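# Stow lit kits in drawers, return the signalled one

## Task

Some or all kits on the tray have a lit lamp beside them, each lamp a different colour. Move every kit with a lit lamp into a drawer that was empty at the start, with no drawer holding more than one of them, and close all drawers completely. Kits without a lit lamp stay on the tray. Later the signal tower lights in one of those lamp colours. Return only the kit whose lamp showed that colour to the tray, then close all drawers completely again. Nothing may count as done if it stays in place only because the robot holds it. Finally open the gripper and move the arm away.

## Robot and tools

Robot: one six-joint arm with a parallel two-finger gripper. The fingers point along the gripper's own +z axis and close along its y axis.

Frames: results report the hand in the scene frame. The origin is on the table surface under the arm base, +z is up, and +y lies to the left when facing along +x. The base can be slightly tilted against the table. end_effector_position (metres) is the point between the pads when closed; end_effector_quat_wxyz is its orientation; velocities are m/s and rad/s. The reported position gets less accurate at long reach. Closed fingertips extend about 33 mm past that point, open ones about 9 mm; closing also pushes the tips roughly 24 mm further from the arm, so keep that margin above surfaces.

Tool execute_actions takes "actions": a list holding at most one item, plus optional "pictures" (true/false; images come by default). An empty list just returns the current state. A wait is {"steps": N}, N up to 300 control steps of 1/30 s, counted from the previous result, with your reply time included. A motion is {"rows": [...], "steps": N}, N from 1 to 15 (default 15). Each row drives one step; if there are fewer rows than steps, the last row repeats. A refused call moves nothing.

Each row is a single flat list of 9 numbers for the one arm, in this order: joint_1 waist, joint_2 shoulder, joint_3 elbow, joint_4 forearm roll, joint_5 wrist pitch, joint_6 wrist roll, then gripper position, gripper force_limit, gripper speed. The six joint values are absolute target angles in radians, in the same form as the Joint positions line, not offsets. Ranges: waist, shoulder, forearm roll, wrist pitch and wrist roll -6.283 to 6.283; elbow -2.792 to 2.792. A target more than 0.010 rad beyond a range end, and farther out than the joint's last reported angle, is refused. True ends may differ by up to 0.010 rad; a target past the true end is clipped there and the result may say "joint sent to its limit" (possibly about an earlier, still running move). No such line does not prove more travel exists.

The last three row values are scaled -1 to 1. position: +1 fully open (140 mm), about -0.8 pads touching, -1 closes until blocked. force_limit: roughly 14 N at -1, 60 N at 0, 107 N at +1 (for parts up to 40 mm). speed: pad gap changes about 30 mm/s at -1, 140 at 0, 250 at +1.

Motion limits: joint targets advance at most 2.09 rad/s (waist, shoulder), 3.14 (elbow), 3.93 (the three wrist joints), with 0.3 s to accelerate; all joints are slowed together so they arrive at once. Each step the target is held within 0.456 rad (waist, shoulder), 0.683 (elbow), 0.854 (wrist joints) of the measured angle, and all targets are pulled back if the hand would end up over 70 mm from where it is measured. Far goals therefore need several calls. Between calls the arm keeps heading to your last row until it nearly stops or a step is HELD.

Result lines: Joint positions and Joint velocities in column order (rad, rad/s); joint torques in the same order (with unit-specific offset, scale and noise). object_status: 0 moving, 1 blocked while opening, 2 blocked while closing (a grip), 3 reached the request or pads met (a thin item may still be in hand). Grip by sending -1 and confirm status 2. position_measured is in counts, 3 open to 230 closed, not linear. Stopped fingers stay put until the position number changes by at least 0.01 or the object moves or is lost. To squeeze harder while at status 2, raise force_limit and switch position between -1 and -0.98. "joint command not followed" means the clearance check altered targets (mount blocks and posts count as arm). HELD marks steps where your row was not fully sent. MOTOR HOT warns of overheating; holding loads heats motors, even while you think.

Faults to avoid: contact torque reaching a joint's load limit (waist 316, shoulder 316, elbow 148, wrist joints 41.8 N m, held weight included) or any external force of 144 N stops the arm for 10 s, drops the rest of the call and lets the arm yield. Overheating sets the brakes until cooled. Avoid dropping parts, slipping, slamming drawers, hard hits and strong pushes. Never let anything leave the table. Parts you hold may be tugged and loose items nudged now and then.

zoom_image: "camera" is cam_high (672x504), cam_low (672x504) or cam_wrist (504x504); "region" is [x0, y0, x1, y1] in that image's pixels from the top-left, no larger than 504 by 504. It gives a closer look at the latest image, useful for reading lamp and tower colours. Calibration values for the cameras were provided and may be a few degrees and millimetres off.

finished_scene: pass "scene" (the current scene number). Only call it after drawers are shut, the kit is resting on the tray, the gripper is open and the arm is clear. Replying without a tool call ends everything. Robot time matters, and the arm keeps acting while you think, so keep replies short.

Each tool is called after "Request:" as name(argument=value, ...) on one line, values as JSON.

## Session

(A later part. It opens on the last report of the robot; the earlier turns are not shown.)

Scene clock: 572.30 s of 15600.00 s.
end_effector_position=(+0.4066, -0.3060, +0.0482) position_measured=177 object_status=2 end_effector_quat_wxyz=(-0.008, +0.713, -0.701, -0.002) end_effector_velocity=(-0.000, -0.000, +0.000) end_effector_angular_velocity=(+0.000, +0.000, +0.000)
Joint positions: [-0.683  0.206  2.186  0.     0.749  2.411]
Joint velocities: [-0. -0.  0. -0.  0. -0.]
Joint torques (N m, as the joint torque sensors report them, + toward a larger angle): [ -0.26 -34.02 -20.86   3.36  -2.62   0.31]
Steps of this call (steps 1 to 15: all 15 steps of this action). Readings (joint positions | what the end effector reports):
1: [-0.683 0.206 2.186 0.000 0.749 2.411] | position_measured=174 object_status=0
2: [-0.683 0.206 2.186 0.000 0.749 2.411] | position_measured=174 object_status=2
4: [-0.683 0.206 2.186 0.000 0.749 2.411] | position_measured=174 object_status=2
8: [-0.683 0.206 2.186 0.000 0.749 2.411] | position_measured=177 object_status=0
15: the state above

Request:
execute_actions(actions=[{"rows":[[-0.6826,0.19,2.178,0,0.773,2.411,-0.97,0.3,-0.5],[-0.6826,0.17,2.167,0,0.804,2.411,-0.97,0.3,-0.5],[-0.6826,0.136,2.147,0,0.859,2.411,-0.97,0.3,-0.5],[-0.6826,0.136,2.147,0,0.859,2.411,-0.97,0.3,-0.5],[-0.685,-0.01,1.989,0,1.163,2.409,-0.97,0.3,-0.5]],"steps":15}], pictures=false)

Request:
execute_actions(actions=[{"rows":[[-0.685,-0.01,1.989,0,1.163,2.409,-0.97,0.3,-0.5],[-0.685,-0.01,1.989,0,1.163,2.409,-0.97,0.3,-0.5],[-0.685,-0.01,1.989,0,1.163,2.409,-0.97,0.3,-0.5],[0.068,-0.001,1.979,0,1.163,3.17,-0.97,0.3,-0.5]],"steps":15}], pictures=false)

Request:
execute_actions(actions=[{"steps":20}])

Request:
execute_actions(actions=[{"rows":[[0.068,0.1087,2.111,0,0.922,3.17,-0.97,0.3,-0.5]],"steps":15}])

Scene clock: 586.37 s of 15600.00 s.
end_effector_position=(+0.4045, -0.3099, +0.2447) position_measured=177 object_status=2 end_effector_quat_wxyz=(-0.008, +0.713, -0.701, -0.002) end_effector_velocity=(-0.025, +0.015, +0.204) end_effector_angular_velocity=(-0.005, -0.005, +0.000)
Joint positions: [-0.685 -0.006  1.993  0.     1.154  2.409]
Joint velocities: [-0.003 -0.197 -0.203 -0.     0.394 -0.003]
Joint torques (N m, as the joint torque sensors report them, + toward a larger angle): [ -3.55   2.28 -19.7    2.01  -0.16  -0.19]
Steps of this call (steps 1 to 15: the robot went on to your last target; steps 16 to 90: nothing new was sent; then 10.57 s passed at rest; steps 91 to 105: all 15 steps of this action). Readings (joint positions | what the end effector reports):
91: [-0.683 0.206 2.187 0.000 0.749 2.411] | position_measured=177 object_status=2
92: [-0.683 0.204 2.186 0.000 0.752 2.411] | position_measured=177 object_status=2
94: [-0.683 0.178 2.172 0.000 0.792 2.411] | position_measured=177 object_status=2
98: [-0.683 0.106 2.110 0.000 0.927 2.411] | position_measured=177 object_status=2
105: the state above

Scene clock: 586.87 s of 15600.00 s.
end_effector_position=(+0.4728, -0.1926, +0.2512) position_measured=177 object_status=2 end_effector_quat_wxyz=(-0.008, +0.677, -0.736, -0.003) end_effector_velocity=(+0.173, +0.414, +0.009) end_effector_angular_velocity=(-0.002, -0.002, +0.017)
Joint positions: [-0.417 -0.005  1.984  0.     1.163  2.778]
Joint velocities: [ 0.879  0.009 -0.011 -0.     0.     0.862]
Joint torques (N m, as the joint torque sensors report them, + toward a larger angle): [  1.86 -39.4  -37.14   4.12   0.21   0.13]
Steps of this call (steps 1 to 15: all 15 steps of this action). Readings (joint positions | what the end effector reports):
1: [-0.685 -0.009 1.989 0.000 1.161 2.409] | position_measured=177 object_status=2
2: [-0.685 -0.010 1.989 0.000 1.162 2.409] | position_measured=177 object_status=2
4: [-0.685 -0.010 1.989 0.000 1.163 2.409] | position_measured=177 object_status=2
8: [-0.629 -0.008 1.988 0.000 1.163 2.503] | position_measured=177 object_status=2
15: the state above

Scene clock: 587.53 s of 15600.00 s.
end_effector_position=(+0.5095, +0.0506, +0.2557) position_measured=177 object_status=2 end_effector_quat_wxyz=(-0.008, +0.711, -0.704, -0.002) end_effector_velocity=(+0.000, +0.000, +0.000) end_effector_angular_velocity=(-0.000, -0.001, -0.002)
Joint positions: [ 0.068 -0.001  1.979  0.     1.163  3.17 ]
Joint velocities: [ 0.001  0.    -0.    -0.    -0.     0.002]
Joint torques (N m, as the joint torque sensors report them, + toward a larger angle): [ -1.4  -39.27 -38.27   4.25   0.05   0.02]
Steps of this call (steps 1 to 20: the robot went on to your last target). Readings (joint positions | what the end effector reports):
1: [-0.388 -0.005 1.984 0.000 1.163 2.806] | position_measured=177 object_status=2
2: [-0.358 -0.004 1.984 0.000 1.163 2.832] | position_measured=177 object_status=2
4: [-0.298 -0.004 1.983 0.000 1.163 2.880] | position_measured=177 object_status=2
8: [-0.180 -0.003 1.982 0.000 1.163 2.974] | position_measured=177 object_status=2
20: the state above
camera_calibration (this result's frames):
cam_wrist: T_world_to_cam=[[-0.991615, -0.128588, 0.0128237, 0.504993], [-0.107596, 0.876522, 0.469182, -0.100073], [-0.0715716, 0.463868, -0.883008, 0.425563], [0, 0, 0, 1]] pos_world=[0.520449, -0.0447526, 0.416252]

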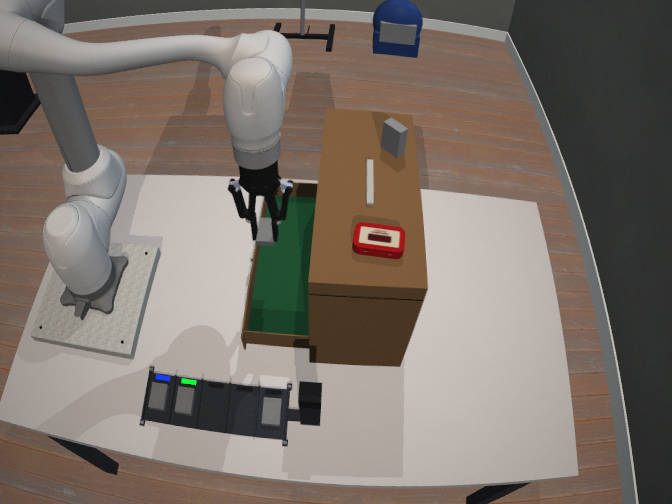

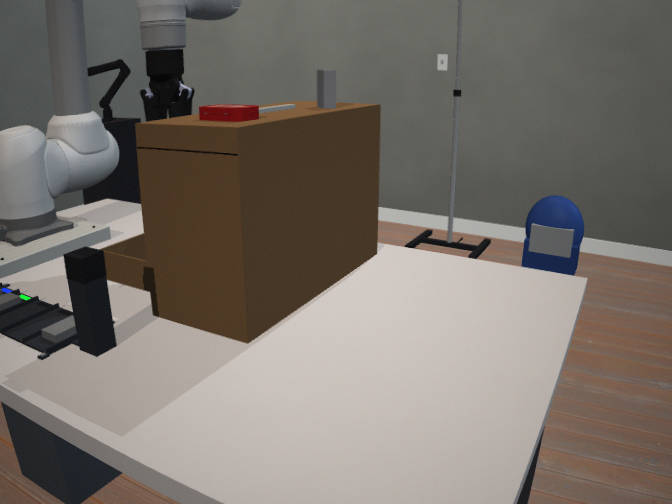

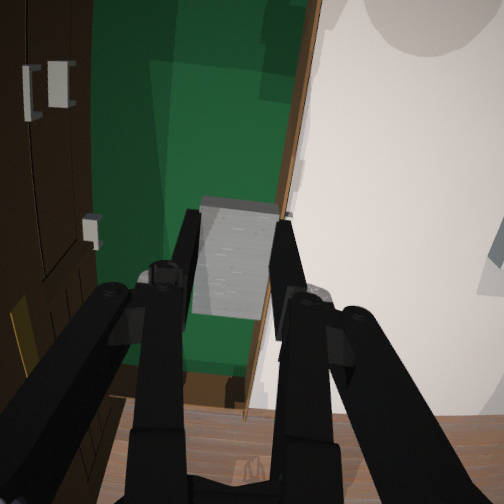

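Scene clock: 588.03 s of 15600.00 s.
end_effector_position=(+0.5103, +0.0525, +0.1359) position_measured=177 object_status=2 end_effector_quat_wxyz=(-0.008, +0.710, -0.704, -0.002) end_effector_velocity=(+0.000, +0.000, -0.000) end_effector_angular_velocity=(-0.000, -0.001, +0.002)
Joint positions: [0.068 0.108 2.111 0.    0.922 3.17 ]
Joint velocities: [ 0.001  0.    -0.    -0.    -0.001 -0.001]
Joint torques (N m, as the joint torque sensors report them, + toward a larger angle): [ -2.11 -42.15 -33.38   3.88   0.13   0.11]
Steps of this call (steps 1 to 15: all 15 steps of this action). Readings (joint positions | what the end effector reports):
1: [0.068 -0.001 1.979 0.000 1.163 3.170] | position_measured=177 object_status=2
2: [0.068 0.001 1.981 0.000 1.158 3.170] | position_measured=177 object_status=2
4: [0.068 0.025 2.010 0.000 1.105 3.170] | position_measured=177 object_status=2
8: [0.068 0.091 2.090 0.000 0.961 3.170] | position_measured=177 object_status=2
15: the state above
camera_calibration (this result's frames):
cam_wrist: T_world_to_cam=[[-0.991616, -0.128557, 0.0130609, 0.507522], [-0.107457, 0.87653, 0.469199, -0.0454536], [-0.0717672, 0.463861, -0.882996, 0.319053], [0, 0, 0, 1]] pos_world=[0.52128, -0.0429091, 0.29642]

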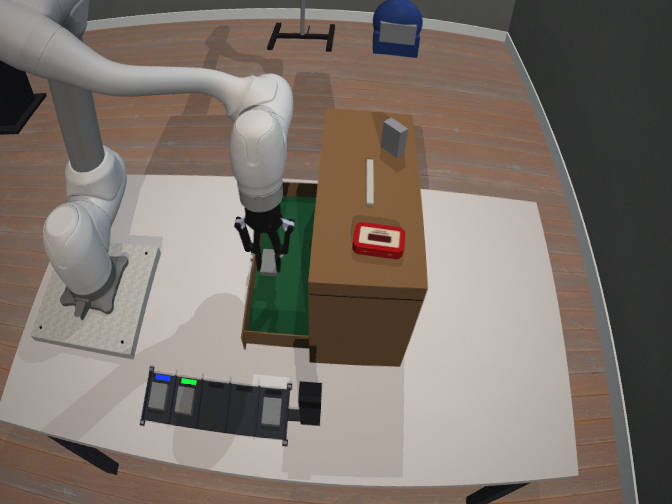

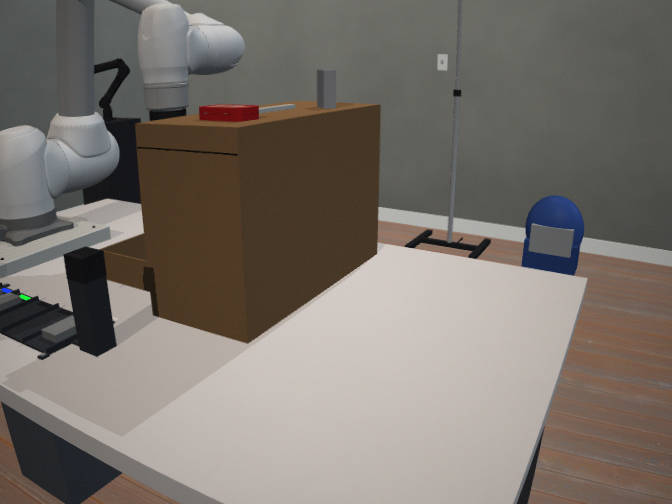

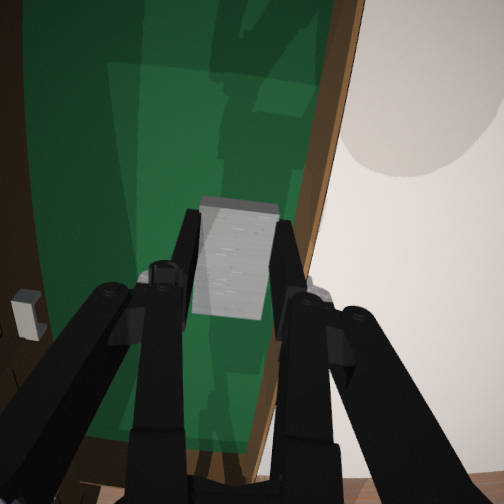

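Request:
execute_actions(actions=[{"rows":[[0.066,0.1347,2.075,0,0.932,3.17,-0.97,0.3,-0.5],[0.066,0.1347,2.075,0,0.932,3.17,-0.97,0.3,-0.5],[0.066,0.1347,2.075,0,0.932,3.17,-0.97,0.3,-0.5],[0.066,0.1347,2.075,0,0.932,3.17,-0.97,0.3,-0.5],[0.066,0.1347,2.075,0,0.932,3.17,-0.97,0.3,-0.5],[0.066,0.147,2.084,0,0.911,3.17,-0.97,0.3,-0.5],[0.066,0.159,2.093,0,0.890,3.17,-0.97,0.3,-0.5],[0.066,0.165,2.0975,0,0.8795,3.17,-0.97,0.3,-0.5]],"steps":15}])

Scene clock: 592.93 s of 15600.00 s.
end_effector_position=(+0.5301, +0.0525, +0.1124) position_measured=177 object_status=2 end_effector_quat_wxyz=(-0.008, +0.710, -0.704, -0.003) end_effector_velocity=(+0.001, -0.000, -0.000) end_effector_angular_velocity=(+0.000, -0.002, -0.001)
Joint positions: [ 0.066  0.165  2.097 -0.     0.88   3.17 ]
Joint velocities: [-0.001  0.     0.     0.    -0.002 -0.   ]
Joint torques (N m, as the joint torque sensors report them, + toward a larger angle): [  0.04 -49.18 -32.47   3.7   -0.12   0.06]
Steps of this call (steps 1 to 15: the robot went on to your last target; steps 16 to 90: nothing new was sent; then 1.40 s passed at rest; steps 91 to 105: all 15 steps of this action). Readings (joint positions | what the end effector reports):
91: [0.068 0.109 2.111 0.000 0.922 3.170] | position_measured=177 object_status=2
92: [0.068 0.112 2.107 -0.000 0.923 3.170] | position_measured=177 object_status=2
94: [0.067 0.130 2.081 -0.000 0.930 3.170] | position_measured=177 object_status=2
98: [0.066 0.145 2.083 -0.000 0.913 3.170] | position_measured=177 object_status=2
105: the state above
camera_calibration (this result's frames):
cam_wrist: T_world_to_cam=[[-0.991847, -0.126705, 0.013619, 0.527441], [-0.105562, 0.876767, 0.469187, -0.0333716], [-0.0713892, 0.463924, -0.882994, 0.299533], [0, 0, 0, 1]] pos_world=[0.541001, -0.0428719, 0.27296]

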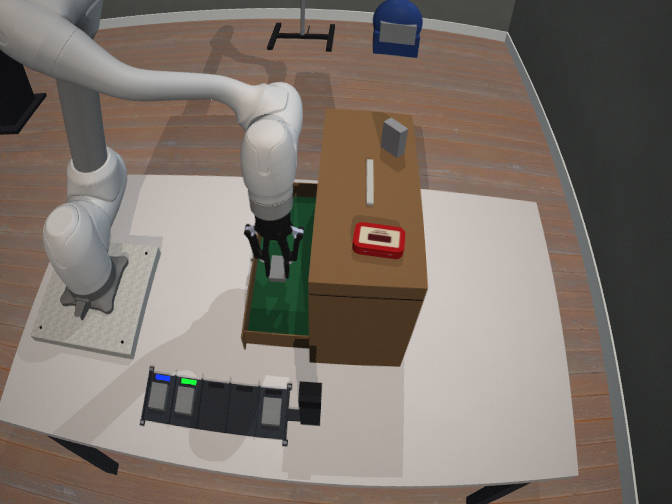

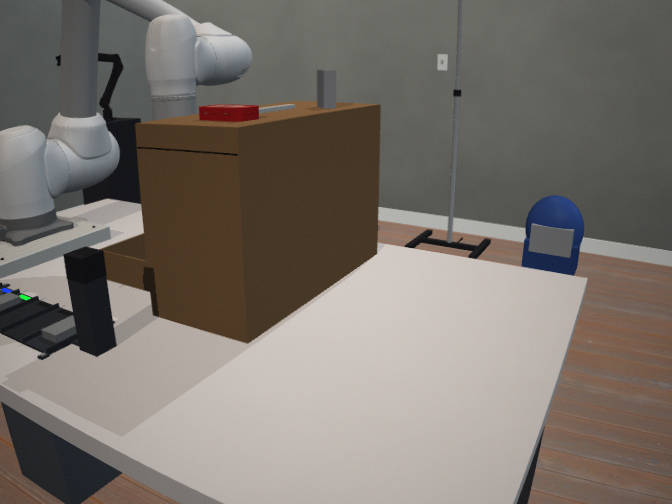

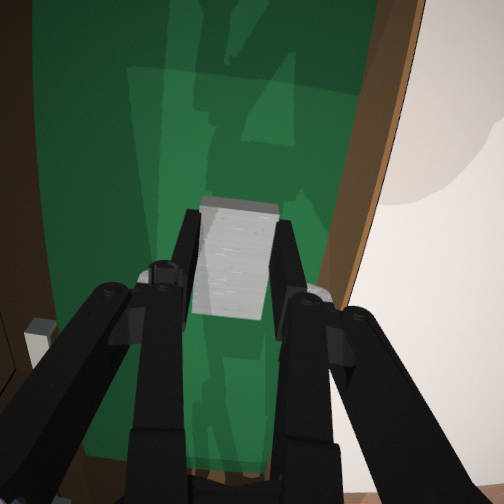

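Request:
execute_actions(actions=[{"rows":[[0.066,0.1662,2.0984,0,0.8774,3.17,-0.97,0.3,-0.5],[0.066,0.1674,2.0993,0,0.8753,3.17,-0.97,0.3,-0.5],[0.066,0.1686,2.1002,0,0.8732,3.17,-0.97,0.3,-0.5],[0.066,0.1698,2.1011,0,0.8711,3.17,-0.97,0.3,-0.5],[0.066,0.171,2.102,0,0.869,3.17,-0.97,0.3,-0.5],[0.066,0.1722,2.1029,0,0.8669,3.17,-0.97,0.3,-0.5],[0.066,0.1734,2.1038,0,0.8648,3.17,-0.97,0.3,-0.5],[0.066,0.1746,2.1047,0,0.8627,3.17,-0.97,0.3,-0.5],[0.066,0.1758,2.1056,0,0.8606,3.17,-0.97,0.3,-0.5],[0.066,0.177,2.1065,0,0.8585,3.17,-0.97,0.3,-0.5]],"steps":15}], pictures=false)

Scene clock: 597.83 s of 15600.00 s.
end_effector_position=(+0.5299, +0.0527, +0.1021) position_measured=177 object_status=2 end_effector_quat_wxyz=(-0.008, +0.710, -0.704, -0.003) end_effector_velocity=(+0.000, -0.001, -0.000) end_effector_angular_velocity=(-0.000, -0.001, -0.003)
Joint positions: [0.066 0.177 2.106 0.    0.859 3.17 ]
Joint velocities: [-0.002 -0.     0.    -0.    -0.001  0.001]
Joint torques (N m, as the joint torque sensors report them, + toward a larger angle): [ -1.93 -49.65 -31.98   3.6    0.34   0.15]
Steps of this call (steps 1 to 15: the robot went on to your last target; steps 16 to 90: nothing new was sent; then 1.40 s passed at rest; steps 91 to 105: all 15 steps of this action). Readings (joint positions | what the end effector reports):
91: [0.066 0.165 2.098 0.000 0.879 3.170] | position_measured=177 object_status=2
92: [0.066 0.166 2.098 0.000 0.878 3.170] | position_measured=177 object_status=2
94: [0.066 0.168 2.100 0.000 0.875 3.170] | position_measured=177 object_status=2
98: [0.066 0.172 2.103 0.000 0.866 3.170] | position_measured=177 object_status=2
105: the state above

Request:
execute_actions(actions=[{"rows":[[0.066,0.1782,2.1074,0,0.8564,3.17,-0.97,0.3,-0.5],[0.066,0.1794,2.1083,0,0.8543,3.17,-0.97,0.3,-0.5],[0.066,0.1806,2.1092,0,0.8522,3.17,-0.97,0.3,-0.5],[0.066,0.1818,2.1101,0,0.8501,3.17,-0.97,0.3,-0.5],[0.066,0.183,2.111,0,0.848,3.17,-0.97,0.3,-0.5],[0.066,0.183,2.111,0,0.848,3.17,-0.97,0.3,-0.5],[0.066,0.1842,2.1119,0,0.8459,3.17,-0.97,0.3,-0.5],[0.066,0.1842,2.1119,0,0.8459,3.17,-0.97,0.3,-0.5],[0.066,0.1854,2.1128,0,0.8438,3.17,-0.97,0.3,-0.5]],"steps":13}], pictures=false)

Scene clock: 603.83 s of 15600.00 s.
end_effector_position=(+0.5296, +0.0528, +0.0950) position_measured=177 object_status=2 end_effector_quat_wxyz=(-0.008, +0.710, -0.704, -0.003) end_effector_velocity=(-0.000, -0.001, -0.001) end_effector_angular_velocity=(+0.000, +0.002, -0.001)
Joint positions: [0.066 0.185 2.113 0.    0.844 3.17 ]
Joint velocities: [-0.001  0.001  0.     0.001  0.    -0.   ]
Joint torques (N m, as the joint torque sensors report them, + toward a larger angle): [ -1.42 -50.66 -31.33   3.54   0.37   0.11]
Steps of this call (steps 1 to 15: the robot went on to your last target; steps 16 to 90: nothing new was sent; then 2.57 s passed at rest; steps 91 to 103: all 13 steps of this action). Readings (joint positions | what the end effector reports):
91: [0.066 0.177 2.107 0.000 0.858 3.170] | position_measured=177 object_status=2
92: [0.066 0.178 2.107 0.000 0.857 3.170] | position_measured=177 object_status=2
94: [0.066 0.180 2.109 0.000 0.854 3.170] | position_measured=177 object_status=2
98: [0.066 0.183 2.111 0.000 0.847 3.170] | position_measured=177 object_status=2
103: the state above

Request:
execute_actions(actions=[{"rows":[[0.066,0.1866,2.1137,0,0.8417,3.17,-0.97,0.3,-0.5],[0.066,0.1866,2.1137,0,0.8417,3.17,-0.97,0.3,-0.5],[0.066,0.1878,2.1146,0,0.8396,3.17,-0.97,0.3,-0.5],[0.066,0.1878,2.1146,0,0.8396,3.17,-0.97,0.3,-0.5],[0.066,0.189,2.1155,0,0.8375,3.17,-0.97,0.3,-0.5],[0.066,0.189,2.1155,0,0.8375,3.17,-0.97,0.3,-0.5],[0.066,0.1902,2.1164,0,0.8354,3.17,-0.97,0.3,-0.5],[0.066,0.1902,2.1164,0,0.8354,3.17,-0.97,0.3,-0.5],[0.066,0.1914,2.1173,0,0.8333,3.17,-0.97,0.3,-0.5]],"steps":13}])

Scene clock: 607.50 s of 15600.00 s.
end_effector_position=(+0.5294, +0.0528, +0.0899) position_measured=177 object_status=2 end_effector_quat_wxyz=(-0.008, +0.710, -0.704, -0.003) end_effector_velocity=(+0.001, +0.001, -0.000) end_effector_angular_velocity=(-0.000, -0.004, +0.001)
Joint positions: [ 0.066  0.191  2.117 -0.     0.833  3.17 ]
Joint velocities: [ 0.001  0.     0.    -0.    -0.004 -0.   ]
Joint torques (N m, as the joint torque sensors report them, + toward a larger angle): [ -0.4  -51.75 -31.19   3.6    0.21   0.03]
Steps of this call (steps 1 to 15: the robot went on to your last target; steps 16 to 90: nothing new was sent; then 0.23 s passed at rest; steps 91 to 103: all 13 steps of this action). Readings (joint positions | what the end effector reports):
91: [0.066 0.185 2.113 -0.000 0.844 3.170] | position_measured=177 object_status=2
92: [0.066 0.186 2.113 0.000 0.843 3.170] | position_measured=177 object_status=2
94: [0.066 0.187 2.114 -0.000 0.841 3.170] | position_measured=177 object_status=2
98: [0.066 0.189 2.116 -0.000 0.837 3.170] | position_measured=177 object_status=2
103: the state above
camera_calibration (this result's frames):
cam_wrist: T_world_to_cam=[[-0.991857, -0.126606, 0.0137987, 0.527074], [-0.105386, 0.876755, 0.469249, -0.0232455], [-0.0715078, 0.463973, -0.882958, 0.279544], [0, 0, 0, 1]] pos_world=[0.540322, -0.0425894, 0.25046]

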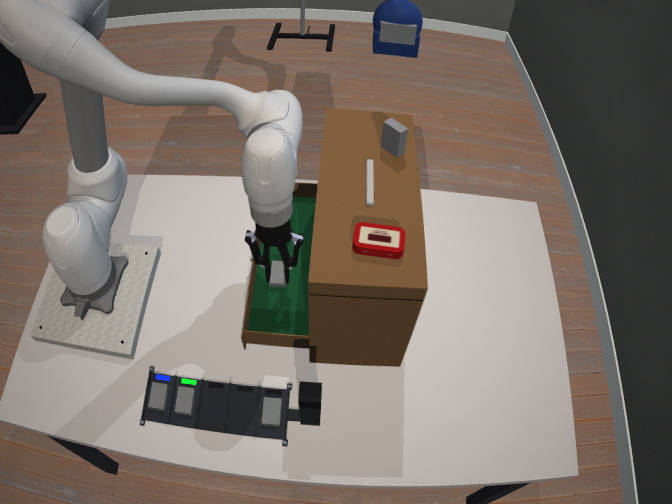

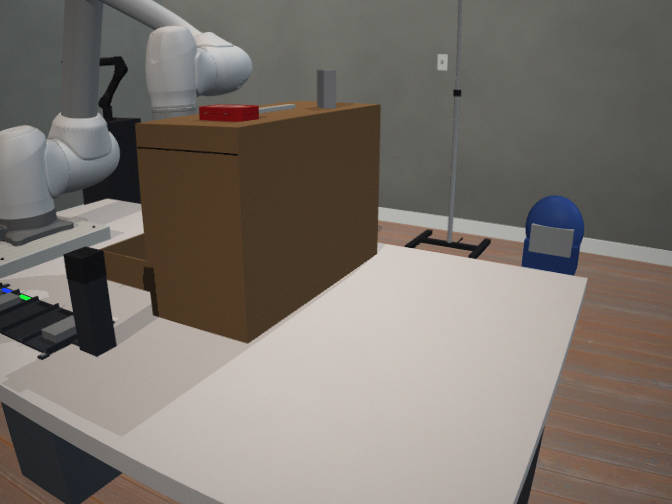

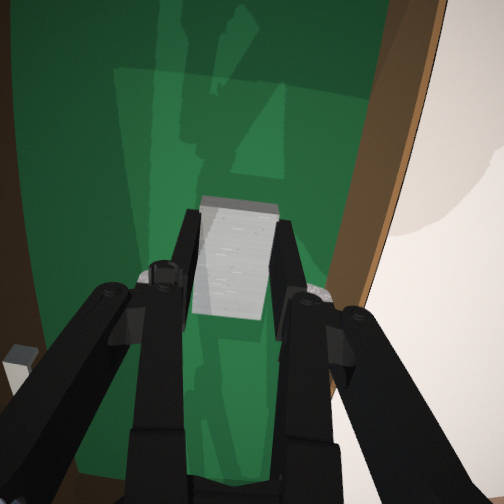

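Request:
execute_actions(actions=[{"rows":[[0.066,0.1926,2.1182,0,0.8312,3.17,-0.97,0.3,-0.5],[0.066,0.1926,2.1182,0,0.8312,3.17,-0.97,0.3,-0.5],[0.066,0.1938,2.1191,0,0.8291,3.17,-0.97,0.3,-0.5],[0.066,0.1938,2.1191,0,0.8291,3.17,-0.97,0.3,-0.5],[0.066,0.195,2.12,0,0.827,3.17,-0.97,0.3,-0.5],[0.066,0.195,2.12,0,0.827,3.17,-0.97,0.3,-0.5],[0.066,0.1962,2.1209,0,0.8249,3.17,-0.97,0.3,-0.5],[0.066,0.1962,2.1209,0,0.8249,3.17,-0.97,0.3,-0.5],[0.066,0.1974,2.1218,0,0.8228,3.17,-0.97,0.3,-0.5]],"steps":13}], pictures=false)

Scene clock: 612.63 s of 15600.00 s.
end_effector_position=(+0.5291, +0.0529, +0.0849) position_measured=177 object_status=2 end_effector_quat_wxyz=(-0.008, +0.710, -0.704, -0.003) end_effector_velocity=(+0.000, -0.000, +0.000) end_effector_angular_velocity=(+0.000, -0.002, -0.001)
Joint positions: [ 0.066  0.197  2.122 -0.     0.823  3.17 ]
Joint velocities: [-0.    -0.001  0.    -0.    -0.001  0.001]
Joint torques (N m, as the joint torque sensors report them, + toward a larger angle): [ -0.23 -51.12 -31.15   3.57   0.04   0.19]
Steps of this call (steps 1 to 15: the robot went on to your last target; steps 16 to 90: nothing new was sent; then 1.70 s passed at rest; steps 91 to 103: all 13 steps of this action). Readings (joint positions | what the end effector reports):
91: [0.066 0.191 2.117 -0.000 0.833 3.170] | position_measured=177 object_status=2
92: [0.066 0.192 2.118 -0.000 0.832 3.170] | position_measured=177 object_status=2
94: [0.066 0.193 2.119 -0.000 0.830 3.170] | position_measured=177 object_status=2
98: [0.066 0.195 2.120 -0.000 0.826 3.170] | position_measured=177 object_status=2
103: the state above

Request:
execute_actions(actions=[{"rows":[[0.066,0.1986,2.1227,0,0.8207,3.17,-0.97,0.3,-0.5],[0.066,0.1986,2.1227,0,0.8207,3.17,-0.97,0.3,-0.5],[0.066,0.1998,2.1236,0,0.8186,3.17,-0.97,0.3,-0.5],[0.066,0.1998,2.1236,0,0.8186,3.17,-0.97,0.3,-0.5],[0.066,0.201,2.1245,0,0.8165,3.17,-0.97,0.3,-0.5],[0.066,0.201,2.1245,0,0.8165,3.17,-0.97,0.3,-0.5],[0.066,0.2022,2.1254,0,0.8144,3.17,-0.97,0.3,-0.5],[0.066,0.2022,2.1254,0,0.8144,3.17,-0.97,0.3,-0.5],[0.066,0.2034,2.1263,0,0.8123,3.17,-0.97,0.3,-0.5]],"steps":13}], pictures=false)

Scene clock: 616.27 s of 15600.00 s.
end_effector_position=(+0.5291, +0.0530, +0.0801) position_measured=177 object_status=2 end_effector_quat_wxyz=(-0.008, +0.710, -0.704, -0.002) end_effector_velocity=(-0.001, +0.000, -0.002) end_effector_angular_velocity=(-0.000, +0.003, -0.000)
Joint positions: [0.066 0.203 2.126 0.    0.812 3.17 ]
Joint velocities: [ 0.     0.002  0.002  0.    -0.001  0.   ]
Joint torques (N m, as the joint torque sensors report them, + toward a larger angle): [  0.18 -14.59  -3.72   3.82  -0.7    0.18]
Steps of this call (steps 1 to 15: the robot went on to your last target; steps 16 to 90: nothing new was sent; then 0.20 s passed at rest; steps 91 to 103: all 13 steps of this action). Readings (joint positions | what the end effector reports):
91: [0.066 0.197 2.122 -0.000 0.823 3.170] | position_measured=177 object_status=2
92: [0.066 0.198 2.122 0.000 0.822 3.170] | position_measured=177 object_status=2
94: [0.066 0.199 2.123 0.000 0.820 3.170] | position_measured=177 object_status=2
98: [0.066 0.201 2.125 0.000 0.816 3.170] | position_measured=177 object_status=2
103: the state above

Request:
execute_actions(actions=[{"rows":[[0.066,0.2016,2.125,0,0.8155,3.17,-0.97,0.3,0],[0.066,0.2016,2.125,0,0.8155,3.17,-0.97,0.3,0],[0.066,0.2016,2.125,0,0.8155,3.17,-0.28,0.3,0],[0.066,0.2016,2.125,0,0.8155,3.17,-0.28,0.3,0],[0.066,0.2016,2.125,0,0.8155,3.17,-0.28,0.3,0],[0.066,0.2016,2.125,0,0.8155,3.17,-0.28,0.3,0],[0.066,0.2016,2.125,0,0.8155,3.17,-0.28,0.3,0],[0.066,0.2016,2.125,0,0.8155,3.17,-0.28,0.3,0],[0.066,0.2016,2.125,0,0.8155,3.17,-0.28,0.3,0],[0.066,0.2016,2.125,0,0.8155,3.17,-0.28,0.3,0],[0.066,0.1347,2.075,0,0.932,3.17,-0.28,0.3,0]],"steps":15}], pictures=false)

Request:
execute_actions(actions=[{"rows":[[0.066,0.1347,2.075,0,0.932,3.17,-0.28,0.3,0],[0.066,0.1347,2.075,0,0.932,3.17,-0.28,0.3,0],[0.066,0.1347,2.075,0,0.932,3.17,-0.28,0.3,0],[0.066,0.1347,2.075,0,0.932,3.17,-0.28,0.3,0],[0.068,-0.001,1.979,0,1.163,3.17,-0.28,0.3,0]],"steps":15}])

Request:
execute_actions(actions=[{"rows":[[0.2,-0.4,2.3,-0.3,0.9,0.3,0,0.3,0]],"steps":15}], pictures=false)

Request:
execute_actions(actions=[{"steps":25}], pictures=false)

Request:
execute_actions(actions=[{"rows":[[0.326,-0.2,2.6,-0.712,0.243,-0.623,0,0.3,0]],"steps":15}], pictures=false)

Request:
execute_actions(actions=[{"steps":10}])

Scene clock: 628.40 s of 15600.00 s.
end_effector_position=(+0.5304, +0.0524, +0.1233) position_measured=164 object_status=0 end_effector_quat_wxyz=(-0.008, +0.710, -0.704, -0.002) end_effector_velocity=(+0.024, -0.007, +0.431) end_effector_angular_velocity=(+0.003, -0.081, -0.003)
Joint positions: [0.066 0.152 2.088 0.    0.901 3.17 ]
Joint velocities: [-0.002 -0.495 -0.381 -0.     0.794  0.   ]
Joint torques (N m, as the joint torque sensors report them, + toward a larger angle): [ -4.38 -23.25 -23.13   2.45   0.29   0.15]
Steps of this call (steps 1 to 15: the robot went on to your last target; steps 16 to 90: nothing new was sent; then 8.63 s passed at rest; steps 91 to 105: all 15 steps of this action). Readings (joint positions | what the end effector reports):
91: [0.066 0.203 2.126 0.000 0.812 3.170] | position_measured=177 object_status=2
92: [0.066 0.203 2.126 0.000 0.814 3.170] | position_measured=177 object_status=2
94: [0.066 0.202 2.126 0.000 0.815 3.170] | position_measured=177 object_status=0
98: [0.066 0.202 2.126 0.000 0.816 3.170] | position_measured=164 object_status=0
105: the state above

Scene clock: 628.90 s of 15600.00 s.
end_effector_position=(+0.5098, +0.0507, +0.2555) position_measured=164 object_status=3 end_effector_quat_wxyz=(-0.009, +0.711, -0.704, -0.002) end_effector_velocity=(-0.012, +0.001, +0.002) end_effector_angular_velocity=(-0.001, +0.031, +0.002)
Joint positions: [ 0.068 -0.001  1.979  0.     1.162  3.17 ]
Joint velocities: [ 0.003 -0.005  0.     0.001  0.036  0.001]
Joint torques (N m, as the joint torque sensors report them, + toward a larger angle): [ -7.    -5.41 -25.91   2.85  -0.16   0.2 ]
Steps of this call (steps 1 to 15: all 15 steps of this action). Readings (joint positions | what the end effector reports):
1: [0.066 0.140 2.078 0.000 0.922 3.170] | position_measured=164 object_status=3
2: [0.066 0.135 2.075 0.000 0.930 3.170] | position_measured=164 object_status=3
4: [0.066 0.135 2.075 0.000 0.932 3.170] | position_measured=164 object_status=3
8: [0.066 0.104 2.054 0.000 0.985 3.170] | position_measured=164 object_status=3
15: the state above
camera_calibration (this result's frames):
cam_wrist: T_world_to_cam=[[-0.991625, -0.128579, 0.0121248, 0.505469], [-0.107916, 0.876509, 0.469133, -0.0998561], [-0.0709481, 0.463896, -0.883044, 0.425075], [0, 0, 0, 1]] pos_world=[0.520618, -0.0446733, 0.416077]

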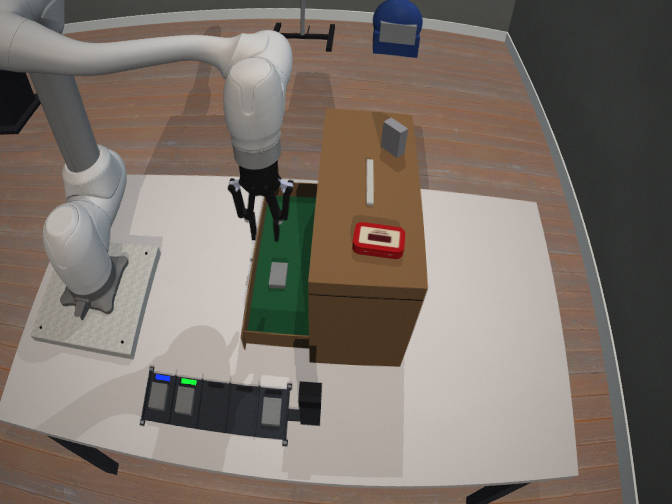

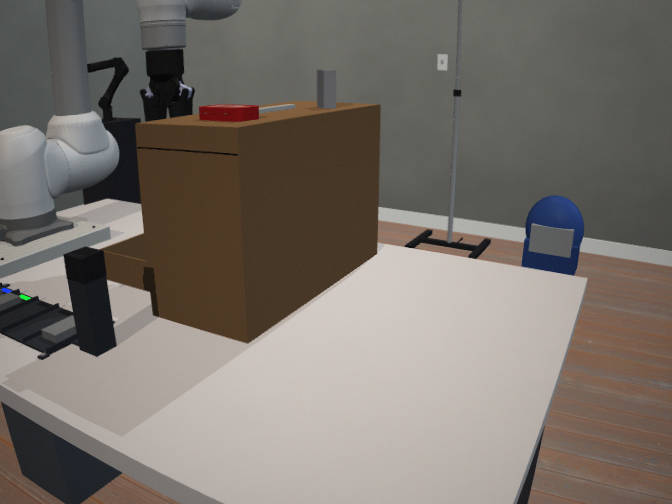

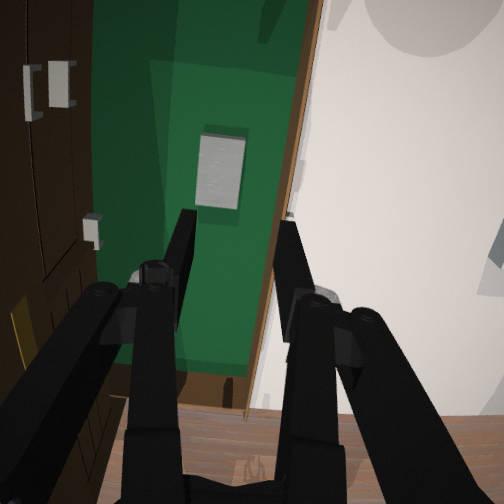

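Scene clock: 629.40 s of 15600.00 s.
end_effector_position=(+0.4145, +0.0258, +0.2755) position_measured=129 object_status=3 end_effector_quat_wxyz=(+0.061, +0.980, -0.074, +0.177) end_effector_velocity=(-0.093, -0.024, +0.009) end_effector_angular_velocity=(-1.427, +0.172, +3.654)
Joint positions: [ 0.183 -0.348  2.259 -0.261  0.933  1.996]
Joint velocities: [ 0.127 -0.383  0.302 -0.287 -0.244 -3.633]
Joint torques (N m, as the joint torque sensors report them, + toward a larger angle): [ -6.34  11.43 -43.78   4.02  -1.     0.13]
Steps of this call (steps 1 to 15: all 15 steps of this action). Readings (joint positions | what the end effector reports):
1: [0.068 -0.001 1.979 0.000 1.163 3.170] | position_measured=164 object_status=0
2: [0.069 -0.003 1.982 -0.002 1.161 3.165] | position_measured=162 object_status=0
4: [0.077 -0.028 2.002 -0.020 1.142 3.112] | position_measured=147 object_status=0
8: [0.118 -0.154 2.105 -0.115 1.057 2.834] | position_measured=129 object_status=0
15: the state above

Scene clock: 630.23 s of 15600.00 s.
end_effector_position=(+0.4022, +0.0227, +0.2764) position_measured=129 object_status=3 end_effector_quat_wxyz=(+0.197, +0.686, +0.695, +0.083) end_effector_velocity=(+0.000, +0.000, -0.001) end_effector_angular_velocity=(-0.001, +0.001, +0.001)
Joint positions: [ 0.2 -0.4  2.3 -0.3  0.9  0.3]
Joint velocities: [ 0.     0.001 -0.    -0.    -0.    -0.001]
Joint torques (N m, as the joint torque sensors report them, + toward a larger angle): [ -1.61   0.26 -39.74   3.5   -0.76   0.06]
Steps of this call (steps 1 to 25: the robot went on to your last target). Readings (joint positions | what the end effector reports):
1: [0.187 -0.360 2.268 -0.270 0.926 1.873] | position_measured=129 object_status=3
2: [0.190 -0.368 2.275 -0.276 0.920 1.750] | position_measured=129 object_status=3
4: [0.194 -0.381 2.285 -0.286 0.912 1.503] | position_measured=129 object_status=3
8: [0.198 -0.393 2.294 -0.295 0.904 1.010] | position_measured=129 object_status=3
25: the state above

Scene clock: 630.73 s of 15600.00 s.
end_effector_position=(+0.4260, +0.0840, +0.1332) position_measured=129 object_status=3 end_effector_quat_wxyz=(+0.286, +0.129, +0.949, +0.013) end_effector_velocity=(-0.107, +0.245, -0.316) end_effector_angular_velocity=(-1.010, +0.014, +2.744)
Joint positions: [ 0.306 -0.232  2.552 -0.645  0.349 -0.471]
Joint velocities: [ 0.235  0.374  0.561 -0.763 -1.215 -1.741]
Joint torques (N m, as the joint torque sensors report them, + toward a larger angle): [ -2.72 -10.95 -32.96   2.6   -0.71   0.5 ]
Steps of this call (steps 1 to 15: all 15 steps of this action). Readings (joint positions | what the end effector reports):
1: [0.200 -0.400 2.300 -0.300 0.900 0.300] | position_measured=129 object_status=3
2: [0.201 -0.399 2.302 -0.303 0.895 0.294] | position_measured=129 object_status=3
4: [0.209 -0.387 2.320 -0.328 0.855 0.242] | position_measured=129 object_status=3
8: [0.244 -0.330 2.404 -0.443 0.672 -0.010] | position_measured=129 object_status=3
15: the state above

Scene clock: 631.07 s of 15600.00 s.
end_effector_position=(+0.4139, +0.1068, +0.1064) position_measured=129 object_status=3 end_effector_quat_wxyz=(+0.288, +0.002, +0.958, +0.008) end_effector_velocity=(-0.001, -0.000, -0.002) end_effector_angular_velocity=(-0.003, +0.003, +0.002)
Joint positions: [ 0.326 -0.2    2.6   -0.712  0.243 -0.623]
Joint velocities: [ 0.     0.002  0.002 -0.001  0.001 -0.001]
Joint torques (N m, as the joint torque sensors report them, + toward a larger angle): [ -1.89  -7.39 -27.87   2.05  -0.88   0.41]
Steps of this call (steps 1 to 10: the robot went on to your last target). Readings (joint positions | what the end effector reports):
1: [0.313 -0.221 2.569 -0.669 0.311 -0.526] | position_measured=129 object_status=3
2: [0.319 -0.211 2.583 -0.689 0.280 -0.570] | position_measured=129 object_status=3
4: [0.325 -0.201 2.598 -0.709 0.247 -0.618] | position_measured=129 object_status=3
8: [0.326 -0.200 2.600 -0.712 0.243 -0.623] | position_measured=129 object_status=3
10: the state above
camera_calibration (this result's frames):
cam_wrist: T_world_to_cam=[[-0.11253, 0.993202, -0.0297689, -0.0597481], [0.486148, 0.0811601, 0.870099, -0.292937], [0.866601, 0.0834406, -0.491977, -0.128446], [0, 0, 0, 1]] pos_world=[0.246999, 0.0938344, 0.189914]

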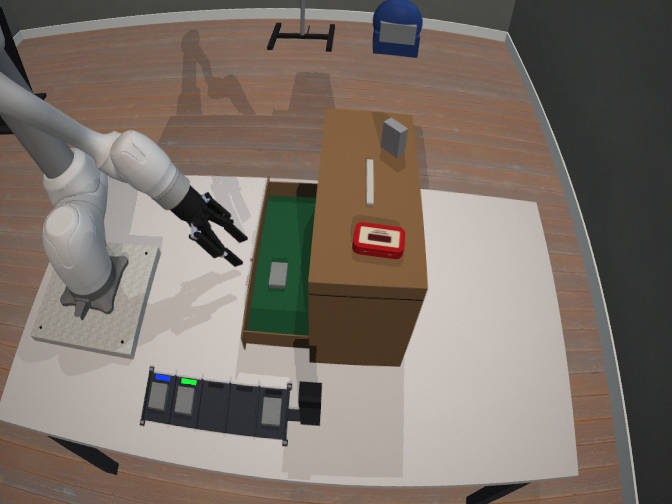

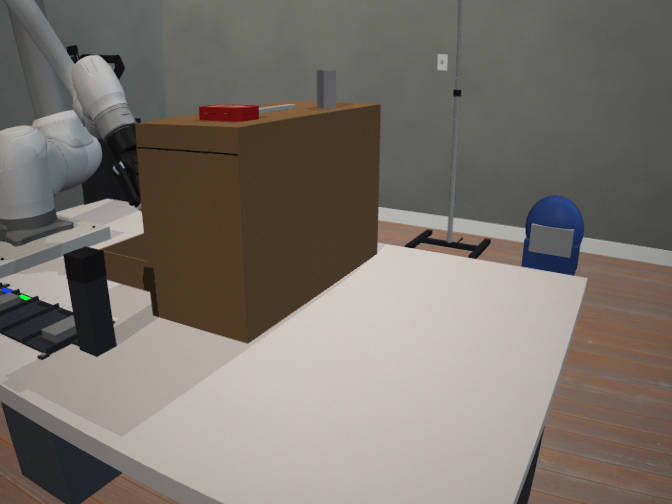

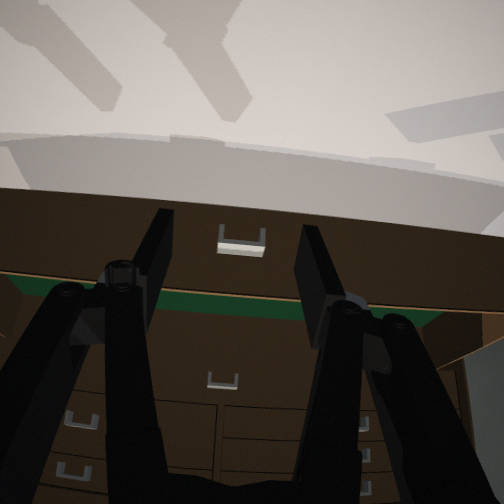

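Request:
execute_actions(actions=[{"rows":[[0.326,-0.108,2.564,-0.712,0.243,-0.623,0,0.2,0.3],[0.326,-0.108,2.564,-0.712,0.243,-0.623,0,0.2,0.3],[0.326,-0.108,2.564,-0.712,0.243,-0.623,0,0.2,0.3],[0.326,-0.108,2.564,-0.712,0.243,-0.623,0,0.2,0.3],[0.326,-0.108,2.564,-0.712,0.243,-0.623,0,0.2,0.3],[0.326,-0.108,2.564,-0.712,0.243,-0.623,-1,0.0,0.3]],"steps":15}], pictures=false)

Request:
execute_actions(actions=[{"steps":12}], pictures=false)

Request:
execute_actions(actions=[{"rows":[[0.317,-0.091,2.550,-0.713,0.236,-0.628,-1,0,0.3],[0.308,-0.074,2.535,-0.714,0.230,-0.633,-1,0,0.3],[0.303,-0.064,2.526,-0.708,0.228,-0.642,-1,0,0.3],[0.298,-0.054,2.517,-0.701,0.226,-0.650,-1,0,0.3],[0.294,-0.044,2.507,-0.695,0.224,-0.659,-1,0,0.3],[0.289,-0.035,2.498,-0.689,0.221,-0.668,-1,0,0.3],[0.284,-0.025,2.489,-0.683,0.219,-0.677,-1,0,0.3],[0.279,-0.015,2.480,-0.676,0.217,-0.685,-1,0,0.3],[0.275,-0.005,2.470,-0.670,0.215,-0.694,-1,0,0.3],[0.270,0.005,2.461,-0.664,0.213,-0.703,-1,0,0.3],[0.263,0.023,2.441,-0.648,0.212,-0.724,-1,0,0.3],[0.256,0.042,2.421,-0.632,0.211,-0.744,-1,0,0.3],[0.249,0.060,2.402,-0.616,0.210,-0.765,-1,0,0.3],[0.2425,0.078,2.382,-0.600,0.209,-0.785,-1,0,0.3],[0.238,0.092,2.366,-0.585,0.209,-0.804,-1,0,0.3]],"steps":15}], pictures=false)

Request:
execute_actions(actions=[{"rows":[[0.233,0.106,2.349,-0.569,0.209,-0.822,-1,0,0.3],[0.229,0.120,2.333,-0.554,0.210,-0.841,-1,0,0.3],[0.2265,0.127,2.325,-0.546,0.210,-0.850,-1,0,0.3],[0.224,0.134,2.316,-0.538,0.210,-0.859,-1,0,0.3],[0.222,0.141,2.308,-0.531,0.210,-0.869,-1,0,0.3],[0.221,0.1445,2.304,-0.527,0.210,-0.874,-1,0,0.3],[0.2195,0.148,2.300,-0.523,0.210,-0.878,-1,0,0.3],[0.2195,0.148,2.300,-0.523,0.210,-0.878,-1,0,0.3],[0.2195,0.148,2.300,-0.523,0.210,-0.878,-1,0,0.3],[0.2195,0.1495,2.2985,-0.523,0.210,-0.878,-1,0,0.3]],"steps":15}], pictures=false)

Scene clock: 648.73 s of 15600.00 s.
end_effector_position=(+0.4300, +0.1120, +0.0855) position_measured=194 object_status=0 end_effector_quat_wxyz=(+0.262, -0.001, +0.965, +0.000) end_effector_velocity=(-0.000, -0.000, -0.000) end_effector_angular_velocity=(-0.001, +0.001, -0.001)
Joint positions: [ 0.326 -0.108  2.564 -0.712  0.243 -0.623]
Joint velocities: [-0.     0.     0.    -0.     0.001  0.001]
Joint torques (N m, as the joint torque sensors report them, + toward a larger angle): [  1.73 -11.9  -24.98   2.45  -2.28  -0.01]
Steps of this call (steps 1 to 30: the robot went on to your last target; steps 31 to 90: nothing new was sent; then 14.17 s passed at rest; steps 91 to 105: all 15 steps of this action). Readings (joint positions | what the end effector reports):
91: [0.326 -0.200 2.600 -0.712 0.243 -0.623] | position_measured=129 object_status=3
92: [0.326 -0.197 2.599 -0.712 0.243 -0.623] | position_measured=129 object_status=3
94: [0.326 -0.169 2.588 -0.712 0.243 -0.623] | position_measured=129 object_status=3
98: [0.326 -0.109 2.564 -0.712 0.243 -0.623] | position_measured=141 object_status=0
105: the state above

Scene clock: 649.13 s of 15600.00 s.
end_effector_position=(+0.4300, +0.1120, +0.0855) position_measured=194 object_status=2 end_effector_quat_wxyz=(+0.262, -0.001, +0.965, +0.000) end_effector_velocity=(-0.000, +0.001, -0.000) end_effector_angular_velocity=(-0.000, +0.001, +0.002)
Joint positions: [ 0.326 -0.108  2.564 -0.712  0.243 -0.623]
Joint velocities: [ 0.002  0.001  0.    -0.    -0.    -0.   ]
Joint torques (N m, as the joint torque sensors report them, + toward a larger angle): [  2.54 -10.89 -24.16   2.44  -2.21   0.04]
Steps of this call (steps 1 to 12: the robot went on to your last target). Readings (joint positions | what the end effector reports):
1: [0.326 -0.108 2.564 -0.712 0.243 -0.623] | position_measured=194 object_status=0
2: [0.326 -0.108 2.564 -0.712 0.243 -0.623] | position_measured=194 object_status=0
4: [0.326 -0.108 2.564 -0.712 0.243 -0.623] | position_measured=194 object_status=2
8: [0.326 -0.108 2.564 -0.712 0.243 -0.623] | position_measured=194 object_status=2
12: the state above

Scene clock: 649.63 s of 15600.00 s.
end_effector_position=(+0.5284, +0.1133, +0.0866) position_measured=194 object_status=2 end_effector_quat_wxyz=(+0.261, +0.008, +0.965, +0.002) end_effector_velocity=(+0.333, +0.005, -0.000) end_effector_angular_velocity=(+0.016, +0.010, -0.029)
Joint positions: [ 0.254  0.048  2.415 -0.627  0.211 -0.751]
Joint velocities: [-0.183  0.493 -0.531  0.427 -0.029 -0.548]
Joint torques (N m, as the joint torque sensors report them, + toward a larger angle): [ -3.46 -40.11 -43.2    1.51  -5.28   0.55]
Steps of this call (steps 1 to 15: all 15 steps of this action). Readings (joint positions | what the end effector reports):
1: [0.326 -0.108 2.564 -0.712 0.243 -0.623] | position_measured=194 object_status=2
2: [0.325 -0.105 2.562 -0.712 0.242 -0.624] | position_measured=194 object_status=2
4: [0.313 -0.083 2.543 -0.713 0.234 -0.632] | position_measured=194 object_status=2
8: [0.291 -0.038 2.502 -0.691 0.222 -0.665] | position_measured=194 object_status=2
15: the state above

Scene clock: 650.13 s of 15600.00 s.
end_effector_position=(+0.6001, +0.1144, +0.0861) position_measured=194 object_status=2 end_effector_quat_wxyz=(+0.261, +0.010, +0.965, +0.004) end_effector_velocity=(+0.000, +0.000, -0.000) end_effector_angular_velocity=(-0.001, +0.000, +0.001)
Joint positions: [ 0.22   0.149  2.299 -0.523  0.21  -0.878]
Joint velocities: [ 0.     0.001 -0.001 -0.     0.    -0.001]
Joint torques (N m, as the joint torque sensors report them, + toward a larger angle): [  3.87 -43.09 -33.47   3.01  -5.91   0.45]
Steps of this call (steps 1 to 15: all 15 steps of this action). Readings (joint positions | what the end effector reports):
1: [0.248 0.064 2.397 -0.612 0.210 -0.770] | position_measured=194 object_status=2
2: [0.242 0.080 2.379 -0.596 0.209 -0.790] | position_measured=194 object_status=2
4: [0.232 0.110 2.345 -0.565 0.209 -0.827] | position_measured=194 object_status=2
8: [0.221 0.144 2.305 -0.528 0.210 -0.873] | position_measured=194 object_status=2
15: the state above

Request:
execute_actions(actions=[{"rows":[[0.2195,0.151,2.297,-0.523,0.210,-0.878,-1,0,0.3]],"steps":10}], pictures=false)

Scene clock: 652.97 s of 15600.00 s.
end_effector_position=(+0.6010, +0.1145, +0.0859) position_measured=194 object_status=2 end_effector_quat_wxyz=(+0.261, +0.010, +0.965, +0.004) end_effector_velocity=(+0.000, -0.000, +0.001) end_effector_angular_velocity=(-0.000, -0.001, +0.000)
Joint positions: [ 0.219  0.151  2.297 -0.523  0.21  -0.878]
Joint velocities: [ 0.    -0.001 -0.    -0.     0.001 -0.   ]
Joint torques (N m, as the joint torque sensors report them, + toward a larger angle): [  6.33 -35.1  -35.49   3.15  -7.34   0.52]
Steps of this call (steps 1 to 15: the robot went on to your last target; steps 16 to 75: nothing new was sent; steps 76 to 85: all 10 steps of this action). Readings (joint positions | what the end effector reports):
76: [0.219 0.150 2.298 -0.523 0.210 -0.878] | position_measured=194 object_status=2
77: [0.219 0.150 2.298 -0.523 0.210 -0.878] | position_measured=194 object_status=2
79: [0.219 0.151 2.297 -0.523 0.210 -0.878] | position_measured=194 object_status=2
83: [0.219 0.151 2.297 -0.523 0.210 -0.878] | position_measured=194 object_status=2
85: the state above

Request:
execute_actions(actions=[{"rows":[[0.2195,0.150,2.298,-0.523,0.210,-0.878,0,0,0.5],[0.2195,0.150,2.298,-0.523,0.210,-0.878,0,0,0.5],[0.2195,0.150,2.298,-0.523,0.210,-0.878,0,0,0.5],[0.2195,0.150,2.298,-0.523,0.210,-0.878,0,0,0.5],[0.2195,0.150,2.298,-0.523,0.210,-0.878,0,0,0.5],[0.2195,0.150,2.298,-0.523,0.210,-0.878,0,0,0.5],[0.2195,0.150,2.298,-0.523,0.210,-0.878,0,0,0.5],[0.2195,0.150,2.298,-0.523,0.210,-0.878,0,0,0.5],[0.2425,0.078,2.382,-0.600,0.209,-0.785,0,0,0.5]],"steps":15}], pictures=false)

Request:
execute_actions(actions=[{"rows":[[0.2425,0.078,2.382,-0.600,0.209,-0.785,0,0,0.5],[0.2425,0.078,2.382,-0.600,0.209,-0.785,0,0,0.5],[0.2425,0.078,2.382,-0.600,0.209,-0.785,0,0,0.5],[0.27,-0.02,2.40,-0.6,0.25,-0.785,0,0,0.5],[0.27,-0.02,2.40,-0.6,0.25,-0.785,0,0,0.5],[0.27,-0.02,2.40,-0.6,0.25,-0.785,0,0,0.5],[0.27,-0.02,2.40,-0.6,0.25,-0.785,0,0,0.5],[0.503,-0.016,2.159,-0.454,0.578,-0.789,0,0,0.5]],"steps":15}], pictures=false)

Request:
execute_actions(actions=[{"steps":15}])

Scene clock: 662.17 s of 15600.00 s.
end_effector_position=(+0.5495, +0.1132, +0.0862) position_measured=129 object_status=3 end_effector_quat_wxyz=(+0.261, +0.009, +0.965, +0.002) end_effector_velocity=(-0.056, +0.002, +0.002) end_effector_angular_velocity=(+0.003, -0.010, +0.006)
Joint positions: [ 0.242  0.079  2.381 -0.598  0.209 -0.787]
Joint velocities: [ 0.03  -0.085  0.095 -0.091 -0.009  0.113]
Joint torques (N m, as the joint torque sensors report them, + toward a larger angle): [-13.54  -5.   -45.82   3.98  -1.76   0.2 ]
Steps of this call (steps 1 to 15: the robot went on to your last target; steps 16 to 90: nothing new was sent; then 5.70 s passed at rest; steps 91 to 105: all 15 steps of this action). Readings (joint positions | what the end effector reports):
91: [0.219 0.151 2.297 -0.523 0.210 -0.878] | position_measured=194 object_status=0
92: [0.219 0.151 2.297 -0.523 0.210 -0.878] | position_measured=194 object_status=0
94: [0.219 0.150 2.297 -0.523 0.210 -0.878] | position_measured=172 object_status=0
98: [0.219 0.150 2.298 -0.523 0.210 -0.878] | position_measured=130 object_status=0
105: the state above

Scene clock: 662.67 s of 15600.00 s.
end_effector_position=(+0.5549, +0.1794, +0.1780) position_measured=129 object_status=3 end_effector_quat_wxyz=(+0.272, -0.004, +0.962, -0.006) end_effector_velocity=(+0.068, +0.364, +0.305) end_effector_angular_velocity=(-0.001, +0.122, +0.051)
Joint positions: [ 0.407 -0.016  2.262 -0.517  0.443 -0.787]
Joint velocities: [ 0.695 -0.003 -0.731  0.45   0.973 -0.013]
Joint torques (N m, as the joint torque sensors report them, + toward a larger angle): [ -0.42 -31.86 -31.63   2.97  -0.9   -0.06]
Steps of this call (steps 1 to 15: all 15 steps of this action). Readings (joint positions | what the end effector reports):
1: [0.242 0.078 2.382 -0.600 0.209 -0.785] | position_measured=129 object_status=3
2: [0.242 0.078 2.382 -0.600 0.209 -0.785] | position_measured=129 object_status=3
4: [0.242 0.078 2.382 -0.600 0.209 -0.785] | position_measured=129 object_status=3
8: [0.258 0.023 2.392 -0.600 0.232 -0.785] | position_measured=129 object_status=3
15: the state above

Scene clock: 663.17 s of 15600.00 s.
end_effector_position=(+0.5584, +0.2330, +0.2219) position_measured=129 object_status=3 end_effector_quat_wxyz=(+0.262, -0.008, +0.965, -0.003) end_effector_velocity=(-0.000, +0.001, -0.000) end_effector_angular_velocity=(+0.000, +0.000, +0.002)
Joint positions: [ 0.503 -0.016  2.159 -0.454  0.578 -0.789]
Joint velocities: [ 0.002  0.001 -0.     0.    -0.     0.   ]
Joint torques (N m, as the joint torque sensors report them, + toward a larger angle): [ -1.93 -32.38 -35.51   3.1   -0.9    0.16]
Steps of this call (steps 1 to 15: the robot went on to your last target). Readings (joint positions | what the end effector reports):
1: [0.430 -0.016 2.237 -0.502 0.476 -0.788] | position_measured=129 object_status=3
2: [0.454 -0.016 2.212 -0.486 0.509 -0.788] | position_measured=129 object_status=3
4: [0.491 -0.016 2.172 -0.462 0.560 -0.789] | position_measured=129 object_status=3
8: [0.503 -0.016 2.159 -0.454 0.578 -0.789] | position_measured=129 object_status=3
15: the state above
camera_calibration (this result's frames):
cam_wrist: T_world_to_cam=[[-0.12852, 0.990468, -0.0495595, -0.151448], [0.530222, 0.110859, 0.84058, -0.498927], [0.838062, 0.0817535, -0.539415, -0.180512], [0, 0, 0, 1]] pos_world=[0.396358, 0.220072, 0.314512]

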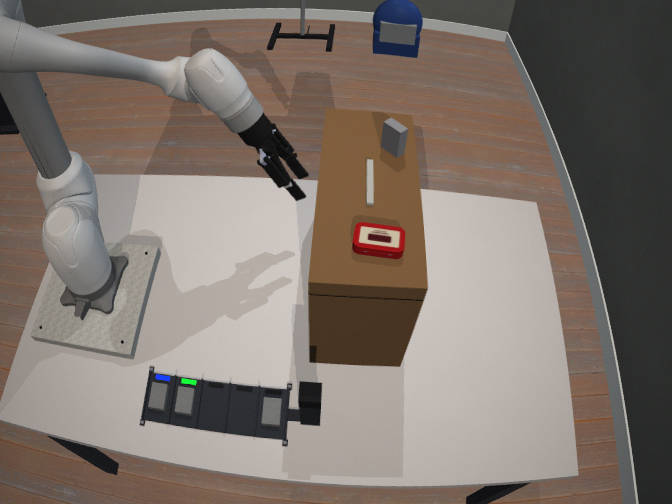

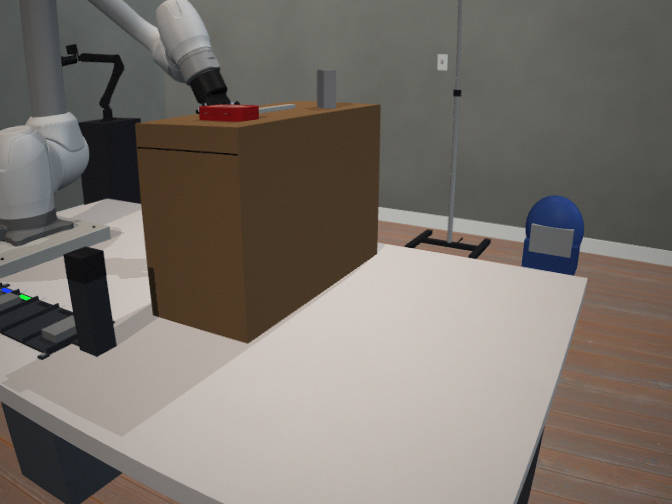

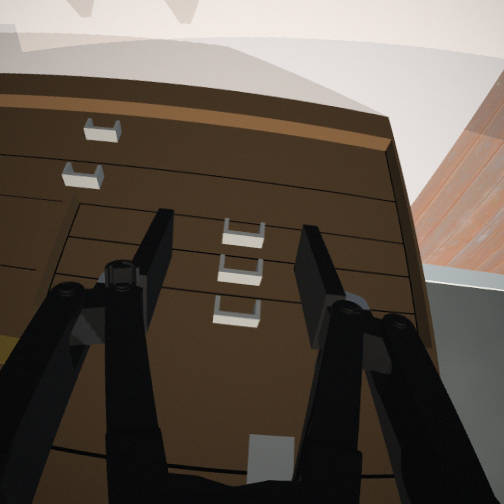

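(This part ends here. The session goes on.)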